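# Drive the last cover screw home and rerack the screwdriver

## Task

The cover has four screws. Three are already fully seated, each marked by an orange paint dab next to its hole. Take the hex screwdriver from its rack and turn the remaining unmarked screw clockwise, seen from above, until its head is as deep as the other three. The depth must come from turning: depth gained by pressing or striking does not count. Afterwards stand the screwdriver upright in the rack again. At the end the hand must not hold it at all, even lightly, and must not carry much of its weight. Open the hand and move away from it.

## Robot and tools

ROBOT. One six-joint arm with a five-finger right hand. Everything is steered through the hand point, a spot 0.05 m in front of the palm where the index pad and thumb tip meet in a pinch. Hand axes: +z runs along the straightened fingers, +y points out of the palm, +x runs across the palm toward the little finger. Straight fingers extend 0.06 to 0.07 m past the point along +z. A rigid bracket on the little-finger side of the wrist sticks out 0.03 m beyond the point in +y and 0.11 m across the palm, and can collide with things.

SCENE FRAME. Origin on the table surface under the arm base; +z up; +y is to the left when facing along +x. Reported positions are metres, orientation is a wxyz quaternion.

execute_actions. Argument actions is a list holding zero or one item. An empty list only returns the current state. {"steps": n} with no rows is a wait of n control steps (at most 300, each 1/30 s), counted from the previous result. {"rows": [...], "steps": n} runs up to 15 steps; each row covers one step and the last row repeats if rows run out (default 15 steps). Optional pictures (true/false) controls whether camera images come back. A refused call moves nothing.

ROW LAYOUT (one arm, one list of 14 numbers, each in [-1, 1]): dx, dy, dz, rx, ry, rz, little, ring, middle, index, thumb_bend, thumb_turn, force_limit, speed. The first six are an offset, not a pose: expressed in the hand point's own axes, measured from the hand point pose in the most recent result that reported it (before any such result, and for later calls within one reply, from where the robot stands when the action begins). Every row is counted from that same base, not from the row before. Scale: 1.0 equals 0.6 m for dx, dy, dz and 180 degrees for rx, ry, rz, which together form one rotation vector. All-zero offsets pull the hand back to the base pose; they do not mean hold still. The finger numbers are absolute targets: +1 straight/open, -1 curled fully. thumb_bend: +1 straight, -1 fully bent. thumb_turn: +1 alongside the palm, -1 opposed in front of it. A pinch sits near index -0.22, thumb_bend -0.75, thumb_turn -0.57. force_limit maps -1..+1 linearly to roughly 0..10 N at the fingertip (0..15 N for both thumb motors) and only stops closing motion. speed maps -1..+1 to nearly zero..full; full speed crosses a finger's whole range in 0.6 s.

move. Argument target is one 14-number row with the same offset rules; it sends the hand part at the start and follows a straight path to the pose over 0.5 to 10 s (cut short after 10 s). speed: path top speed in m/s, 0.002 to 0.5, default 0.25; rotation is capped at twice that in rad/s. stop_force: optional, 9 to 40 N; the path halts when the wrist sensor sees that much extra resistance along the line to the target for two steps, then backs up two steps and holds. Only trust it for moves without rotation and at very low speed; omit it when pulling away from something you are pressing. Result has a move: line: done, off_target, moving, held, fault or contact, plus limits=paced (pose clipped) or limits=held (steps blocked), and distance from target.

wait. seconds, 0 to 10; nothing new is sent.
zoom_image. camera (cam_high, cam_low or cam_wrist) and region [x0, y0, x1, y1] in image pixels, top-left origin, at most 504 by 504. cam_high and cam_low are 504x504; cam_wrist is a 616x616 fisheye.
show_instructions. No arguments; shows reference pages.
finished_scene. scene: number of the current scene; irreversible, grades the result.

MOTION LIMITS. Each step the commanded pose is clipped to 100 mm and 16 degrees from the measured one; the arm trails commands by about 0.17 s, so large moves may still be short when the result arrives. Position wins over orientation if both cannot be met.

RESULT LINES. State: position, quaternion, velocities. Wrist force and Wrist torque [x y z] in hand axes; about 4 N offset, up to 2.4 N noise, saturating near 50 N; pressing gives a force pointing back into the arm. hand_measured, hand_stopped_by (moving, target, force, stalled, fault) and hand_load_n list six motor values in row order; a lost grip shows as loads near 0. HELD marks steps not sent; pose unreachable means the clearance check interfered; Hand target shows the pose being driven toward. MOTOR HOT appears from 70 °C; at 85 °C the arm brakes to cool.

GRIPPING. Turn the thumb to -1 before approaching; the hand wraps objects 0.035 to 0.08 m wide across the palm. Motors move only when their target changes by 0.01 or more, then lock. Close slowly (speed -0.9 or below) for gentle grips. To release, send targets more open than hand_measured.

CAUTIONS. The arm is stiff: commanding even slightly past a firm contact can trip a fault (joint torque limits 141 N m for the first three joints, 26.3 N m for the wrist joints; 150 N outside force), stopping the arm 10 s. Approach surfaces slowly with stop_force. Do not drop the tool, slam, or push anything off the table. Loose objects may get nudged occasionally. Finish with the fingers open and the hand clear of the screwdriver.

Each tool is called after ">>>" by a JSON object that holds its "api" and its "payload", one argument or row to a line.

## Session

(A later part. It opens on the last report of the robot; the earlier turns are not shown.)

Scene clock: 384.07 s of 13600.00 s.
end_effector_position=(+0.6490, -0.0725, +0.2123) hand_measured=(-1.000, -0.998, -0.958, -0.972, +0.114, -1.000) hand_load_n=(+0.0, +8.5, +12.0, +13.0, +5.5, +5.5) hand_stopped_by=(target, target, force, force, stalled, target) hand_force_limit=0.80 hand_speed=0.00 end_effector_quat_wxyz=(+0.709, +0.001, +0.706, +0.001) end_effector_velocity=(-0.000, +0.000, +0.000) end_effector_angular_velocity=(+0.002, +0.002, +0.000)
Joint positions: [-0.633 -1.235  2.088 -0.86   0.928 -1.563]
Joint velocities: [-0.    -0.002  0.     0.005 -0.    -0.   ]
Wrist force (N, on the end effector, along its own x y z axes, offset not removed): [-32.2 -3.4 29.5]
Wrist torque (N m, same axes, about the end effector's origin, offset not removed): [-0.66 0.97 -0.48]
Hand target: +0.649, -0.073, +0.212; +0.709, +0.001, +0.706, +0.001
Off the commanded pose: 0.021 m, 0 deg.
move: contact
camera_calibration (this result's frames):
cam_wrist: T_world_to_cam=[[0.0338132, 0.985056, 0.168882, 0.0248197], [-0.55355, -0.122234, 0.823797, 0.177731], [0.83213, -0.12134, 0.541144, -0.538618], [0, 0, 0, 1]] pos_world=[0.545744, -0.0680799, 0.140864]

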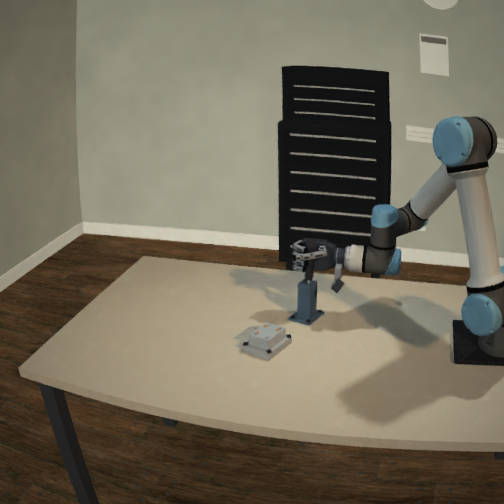

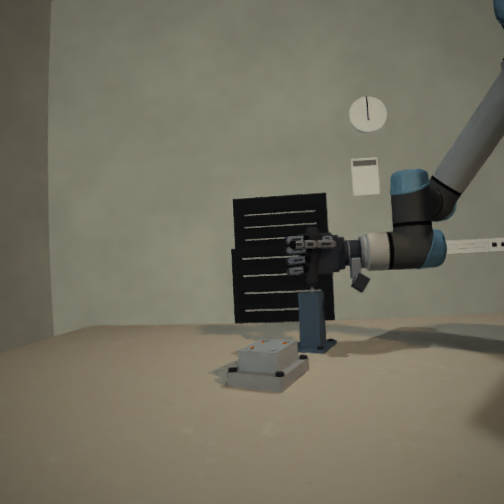

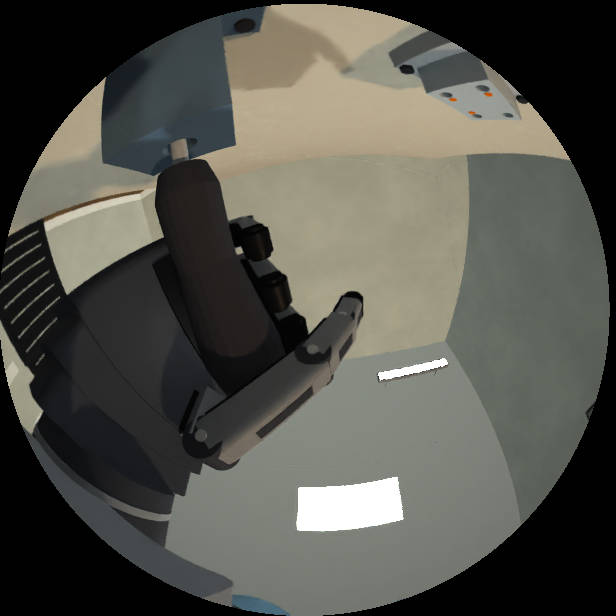

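>>> {"api": "execute_actions", "payload": {
  "actions": [
    {"rows":[[0,0,0,0,0,0,-0.7,-0.7,-0.65,-0.65,0.5,-1,0.8,0.3]],"steps":15}
  ]
}}

>>> {"api": "execute_actions", "payload": {
  "actions": [
    {"rows":[[0,0,0,0,0,0,1,1,1,1,1,-1,0.8,0.5]],"steps":15}
  ],
  "pictures": false
}}

>>> {"api": "wait", "payload": {
  "seconds": 0.4
}}

Scene clock: 385.20 s of 13600.00 s.
end_effector_position=(+0.6491, -0.0725, +0.2123) hand_measured=(-0.700, -0.700, -0.650, -0.650, +0.500, -1.000) hand_load_n=(+0.0, +0.0, +0.0, +0.0, +0.0, +0.0) hand_stopped_by=(target, target, target, target, target, target) hand_force_limit=0.80 hand_speed=0.30 end_effector_quat_wxyz=(+0.709, +0.001, +0.706, +0.001) end_effector_velocity=(-0.000, +0.001, -0.000) end_effector_angular_velocity=(+0.000, +0.001, +0.002)
Joint positions: [-0.633 -1.235  2.088 -0.86   0.928 -1.563]
Joint velocities: [ 0.     0.001 -0.     0.    -0.002  0.   ]
Wrist force (N, on the end effector, along its own x y z axes, offset not removed): [-0.4 2.2 0.9]
Wrist torque (N m, same axes, about the end effector's origin, offset not removed): [0.38 -0.03 0.04]
Hand target: +0.649, -0.073, +0.212; +0.709, +0.001, +0.706, +0.001
Off the commanded pose: 0.000 m, 0 deg.
Steps of this call (steps 1 to 19: nothing new was sent; steps 20 to 34: all 15 steps of this action). Readings (end_effector_position | what the end effector reports):
20: (+0.6490, -0.0725, +0.2124) | hand_measured=(-1.000, -0.998, -0.958, -0.972, +0.114, -1.000) hand_load_n=(+0.0, +8.5, +12.0, +13.5, +5.5, +5.0) hand_stopped_by=(moving, moving, moving, moving, moving, target) hand_force_limit=0.80 hand_speed=0.30
21: (+0.6490, -0.0725, +0.2124) | hand_measured=(-1.000, -0.998, -0.958, -0.972, +0.114, -1.000) hand_load_n=(+0.0, +8.5, +12.0, +13.5, +5.5, +5.0) hand_stopped_by=(moving, moving, moving, moving, moving, target) hand_force_limit=0.80 hand_speed=0.30
23: (+0.6490, -0.0725, +0.2123) | hand_measured=(-0.934, -0.934, -0.896, -0.908, +0.152, -1.000) hand_load_n=(+0.0, +0.0, -4.5, +0.0, +2.5, +1.0) hand_stopped_by=(moving, moving, moving, moving, moving, target) hand_force_limit=0.80 hand_speed=0.30
27: (+0.6490, -0.0725, +0.2122) | hand_measured=(-0.702, -0.700, -0.652, -0.654, +0.334, -1.000) hand_load_n=(+0.0, +0.0, +0.0, +0.0, +0.0, +0.0) hand_stopped_by=(moving, moving, moving, moving, moving, target) hand_force_limit=0.80 hand_speed=0.30
34: the state above
camera_calibration (this result's frames):
cam_wrist: T_world_to_cam=[[0.0337732, 0.985056, 0.168889, 0.0248244], [-0.553536, -0.122264, 0.823802, 0.177718], [0.83214, -0.121309, 0.541135, -0.538624], [0, 0, 0, 1]] pos_world=[0.545746, -0.0680647, 0.140871]

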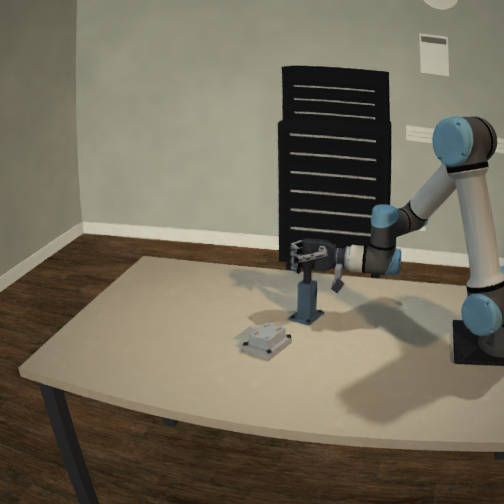

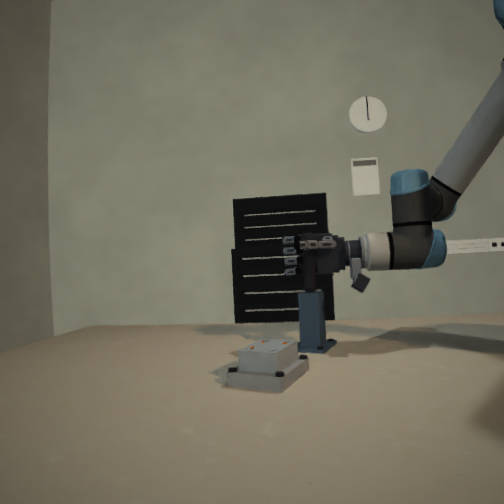

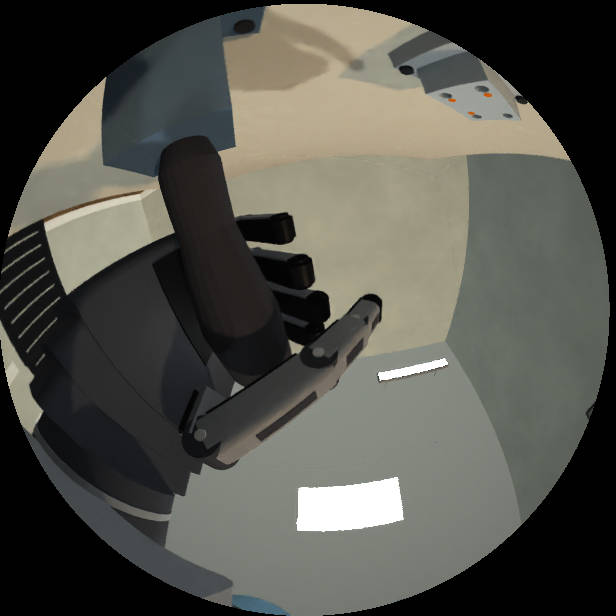

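Scene clock: 385.70 s of 13600.00 s.
end_effector_position=(+0.6491, -0.0725, +0.2123) hand_measured=(+0.292, +0.292, +0.342, +0.342, +1.000, -1.000) hand_load_n=(+0.0, +0.5, +0.5, +0.5, +0.0, +0.0) hand_stopped_by=(moving, moving, moving, moving, moving, target) hand_force_limit=0.80 hand_speed=0.50 end_effector_quat_wxyz=(+0.709, +0.001, +0.706, +0.001) end_effector_velocity=(-0.000, +0.000, +0.000) end_effector_angular_velocity=(-0.000, -0.000, +0.002)
Joint positions: [-0.633 -1.235  2.088 -0.86   0.928 -1.563]
Joint velocities: [-0.    -0.     0.    -0.001 -0.002  0.   ]
Wrist force (N, on the end effector, along its own x y z axes, offset not removed): [-0.3 2.6 0.4]
Wrist torque (N m, same axes, about the end effector's origin, offset not removed): [0.46 0.05 0.06]
Hand target: +0.649, -0.072, +0.212; +0.709, +0.001, +0.706, +0.001
Off the commanded pose: 0.000 m, 0 deg.
Steps of this call (steps 1 to 15: all 15 steps of this action). Readings (end_effector_position | what the end effector reports):
1: (+0.6491, -0.0725, +0.2123) | hand_measured=(-0.700, -0.700, -0.650, -0.650, +0.500, -1.000) hand_load_n=(+0.0, +0.0, +0.0, +0.0, +0.0, +0.0) hand_stopped_by=(moving, moving, moving, moving, moving, target) hand_force_limit=0.80 hand_speed=0.50
2: (+0.6491, -0.0725, +0.2123) | hand_measured=(-0.700, -0.700, -0.650, -0.650, +0.500, -1.000) hand_load_n=(+0.0, +0.0, +0.0, +0.0, +0.0, +0.0) hand_stopped_by=(moving, moving, moving, moving, moving, target) hand_force_limit=0.80 hand_speed=0.50
4: (+0.6491, -0.0725, +0.2123) | hand_measured=(-0.626, -0.624, -0.574, -0.574, +0.548, -1.000) hand_load_n=(+0.0, +0.0, +0.5, +0.0, +0.0, +0.0) hand_stopped_by=(moving, moving, moving, moving, moving, target) hand_force_limit=0.80 hand_speed=0.50
8: (+0.6491, -0.0725, +0.2123) | hand_measured=(-0.292, -0.292, -0.242, -0.242, +0.758, -1.000) hand_load_n=(+0.0, +0.5, +0.5, +0.5, +0.0, +0.0) hand_stopped_by=(moving, moving, moving, moving, moving, target) hand_force_limit=0.80 hand_speed=0.50
15: the state above

Scene clock: 386.10 s of 13600.00 s.
end_effector_position=(+0.6491, -0.0725, +0.2123) hand_measured=(+1.000, +1.000, +1.000, +1.000, +1.000, -1.000) hand_load_n=(+0.0, +0.0, +0.0, +0.0, +0.0, +0.0) hand_stopped_by=(target, target, target, target, target, target) hand_force_limit=0.80 hand_speed=0.50 end_effector_quat_wxyz=(+0.709, +0.001, +0.706, +0.001) end_effector_velocity=(-0.000, +0.000, -0.000) end_effector_angular_velocity=(+0.000, +0.000, +0.001)
Joint positions: [-0.633 -1.235  2.088 -0.86   0.928 -1.563]
Joint velocities: [ 0.     0.     0.     0.    -0.001 -0.   ]
Wrist force (N, on the end effector, along its own x y z axes, offset not removed): [0.4 1.3 -0.6]
Wrist torque (N m, same axes, about the end effector's origin, offset not removed): [0.35 -0.08 0.12]
Hand target: +0.649, -0.072, +0.212; +0.709, +0.001, +0.706, +0.001
Off the commanded pose: 0.000 m, 0 deg.
Steps of this call (steps 1 to 12: nothing new was sent). Readings (end_effector_position | what the end effector reports):
1: (+0.6491, -0.0725, +0.2123) | hand_measured=(+0.374, +0.376, +0.426, +0.426, +1.000, -1.000) hand_load_n=(+0.0, +0.5, +0.5, +0.5, +0.0, +0.0) hand_stopped_by=(moving, moving, moving, moving, target, target) hand_force_limit=0.80 hand_speed=0.50
2: (+0.6491, -0.0725, +0.2123) | hand_measured=(+0.458, +0.458, +0.508, +0.508, +1.000, -1.000) hand_load_n=(+0.0, +0.5, +0.5, +0.5, +0.0, +0.0) hand_stopped_by=(moving, moving, moving, moving, target, target) hand_force_limit=0.80 hand_speed=0.50
4: (+0.6491, -0.0725, +0.2123) | hand_measured=(+0.624, +0.626, +0.676, +0.676, +1.000, -1.000) hand_load_n=(+0.0, +0.5, +0.5, +0.5, +0.0, +0.0) hand_stopped_by=(moving, moving, moving, moving, target, target) hand_force_limit=0.80 hand_speed=0.50
8: (+0.6491, -0.0725, +0.2123) | hand_measured=(+0.958, +0.958, +0.994, +0.994, +1.000, -1.000) hand_load_n=(+0.0, +0.5, +0.0, +0.0, +0.0, +0.0) hand_stopped_by=(moving, moving, moving, moving, target, target) hand_force_limit=0.80 hand_speed=0.50
12: the state above
camera_calibration (this result's frames):
cam_wrist: T_world_to_cam=[[0.0337715, 0.985057, 0.168882, 0.0248274], [-0.553544, -0.122258, 0.823798, 0.177724], [0.832135, -0.121305, 0.541143, -0.538624], [0, 0, 0, 1]] pos_world=[0.545747, -0.0680658, 0.140871]

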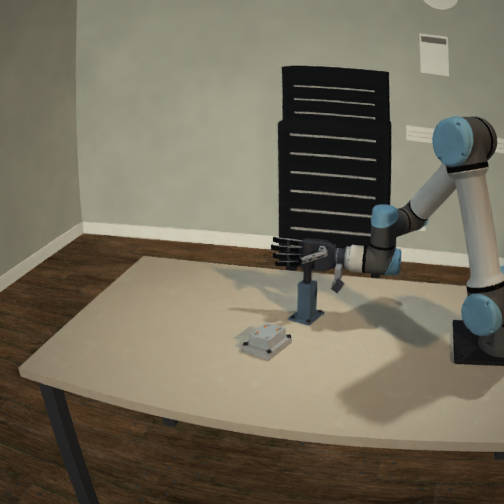

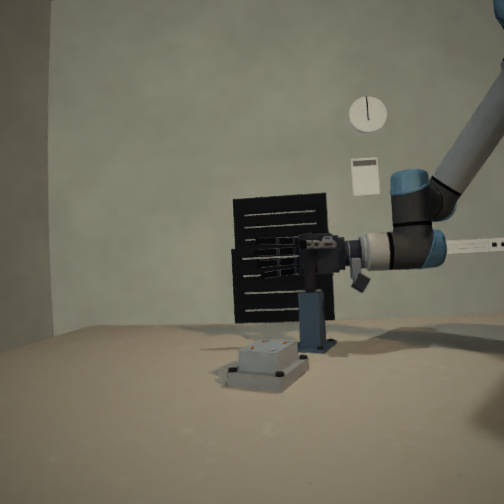

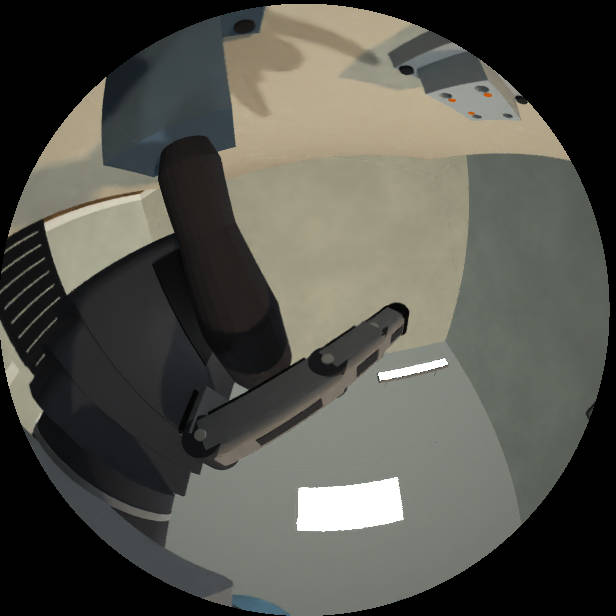

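It dropped fully into the rack. Backing off.

>>> {"api": "move", "payload": {
  "target": [0,0,-0.2,0,0,0,1,1,1,1,1,-1,0.8,0.5],
  "speed": 0.1
}}

>>> {"api": "move", "payload": {
  "target": [-0.15,0,-0.1,0,0,0,1,1,1,1,1,-1,0.8,0.5]
}}

Scene clock: 388.50 s of 13600.00 s.
end_effector_position=(+0.5294, -0.0723, +0.2117) hand_measured=(+1.000, +1.000, +1.000, +1.000, +1.000, -1.000) hand_load_n=(+0.0, +0.0, +0.0, +0.0, +0.0, +0.0) hand_stopped_by=(target, target, target, target, target, target) hand_force_limit=0.80 hand_speed=0.50 end_effector_quat_wxyz=(+0.709, +0.001, +0.706, +0.000) end_effector_velocity=(-0.003, -0.001, +0.000) end_effector_angular_velocity=(+0.000, +0.000, -0.001)
Joint positions: [-0.879 -1.459  2.402 -0.951  0.683 -1.561]
Joint velocities: [-0.009 -0.006  0.006  0.    -0.008  0.   ]
Wrist force (N, on the end effector, along its own x y z axes, offset not removed): [0.2 2.1 2.1]
Wrist torque (N m, same axes, about the end effector's origin, offset not removed): [0.33 -0.10 0.11]
Hand target: +0.529, -0.072, +0.212; +0.709, +0.001, +0.706, +0.000
Off the commanded pose: 0.000 m, 0 deg.
move: done
camera_calibration (this result's frames):
cam_wrist: T_world_to_cam=[[0.0338628, 0.985082, 0.168722, 0.0287266], [-0.553411, -0.122094, 0.823911, 0.111888], [0.83222, -0.121273, 0.54102, -0.438714], [0, 0, 0, 1]] pos_world=[0.426054, -0.0678412, 0.14032]

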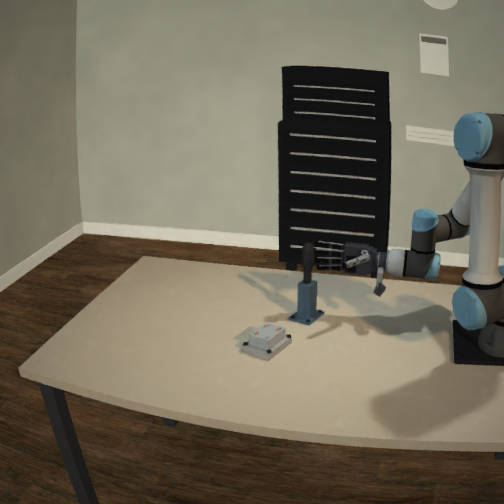

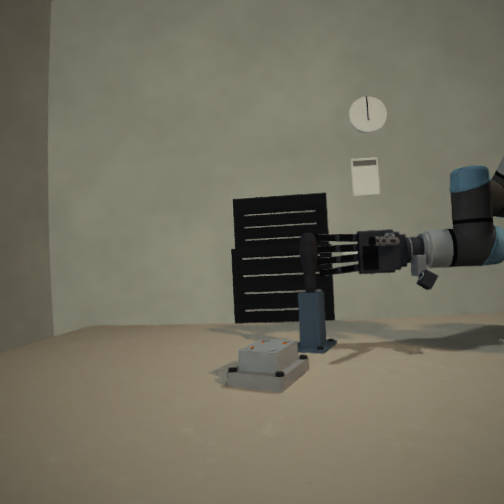

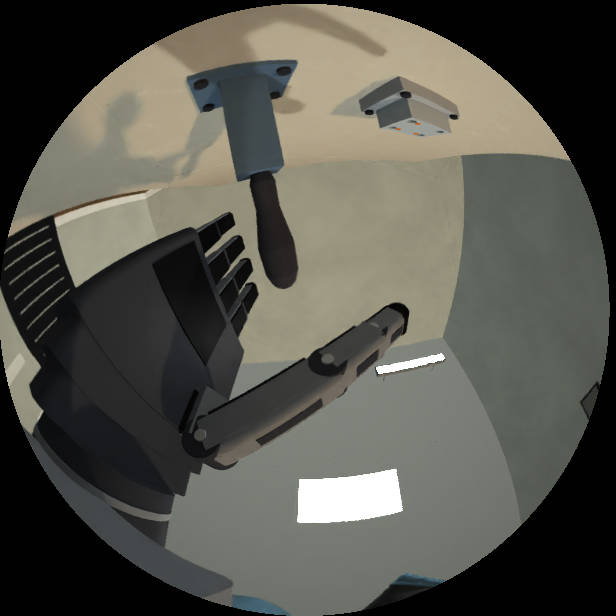

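Scene clock: 389.73 s of 13600.00 s.
end_effector_position=(+0.4693, -0.0723, +0.3013) hand_measured=(+1.000, +1.000, +1.000, +1.000, +1.000, -1.000) hand_load_n=(+0.0, +0.0, +0.0, +0.0, +0.0, +0.0) hand_stopped_by=(target, target, target, target, target, target) hand_force_limit=0.80 hand_speed=0.50 end_effector_quat_wxyz=(+0.709, +0.001, +0.705, +0.000) end_effector_velocity=(-0.002, -0.001, +0.002) end_effector_angular_velocity=(-0.002, +0.003, -0.001)
Joint positions: [-1.082 -1.833  2.416 -0.595  0.48  -1.557]
Joint velocities: [-0.011 -0.009 -0.002  0.017 -0.01  -0.007]
Wrist force (N, on the end effector, along its own x y z axes, offset not removed): [0.5 2.3 1.0]
Wrist torque (N m, same axes, about the end effector's origin, offset not removed): [0.28 -0.09 0.04]
Hand target: +0.469, -0.072, +0.301; +0.709, +0.001, +0.706, +0.000
Off the commanded pose: 0.000 m, 0 deg.
move: done
camera_calibration (this result's frames):
cam_wrist: T_world_to_cam=[[0.0338859, 0.985076, 0.16875, 0.0156257], [-0.5537, -0.122062, 0.823721, 0.00502407], [0.832026, -0.121349, 0.541301, -0.437155], [0, 0, 0, 1]] pos_world=[0.365977, -0.0678278, 0.229857]

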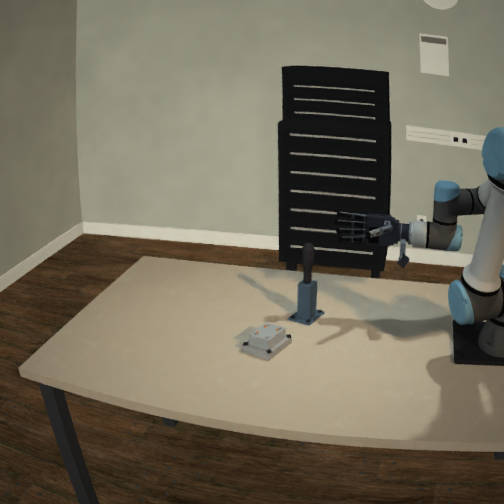

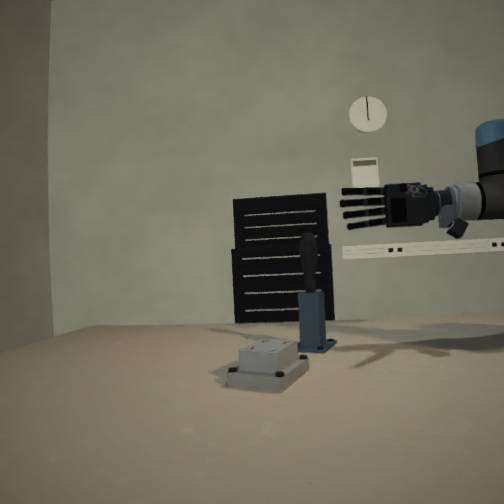

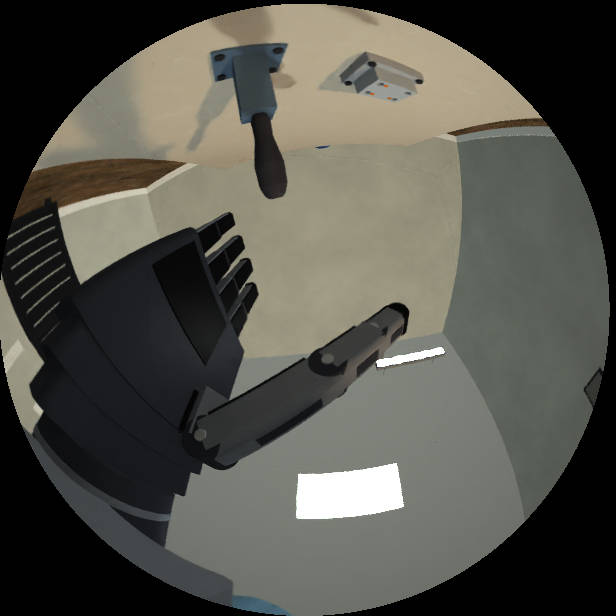

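>>> {"api": "finished_scene", "payload": {
  "scene": 2
}}

The scene is finished: the task was done.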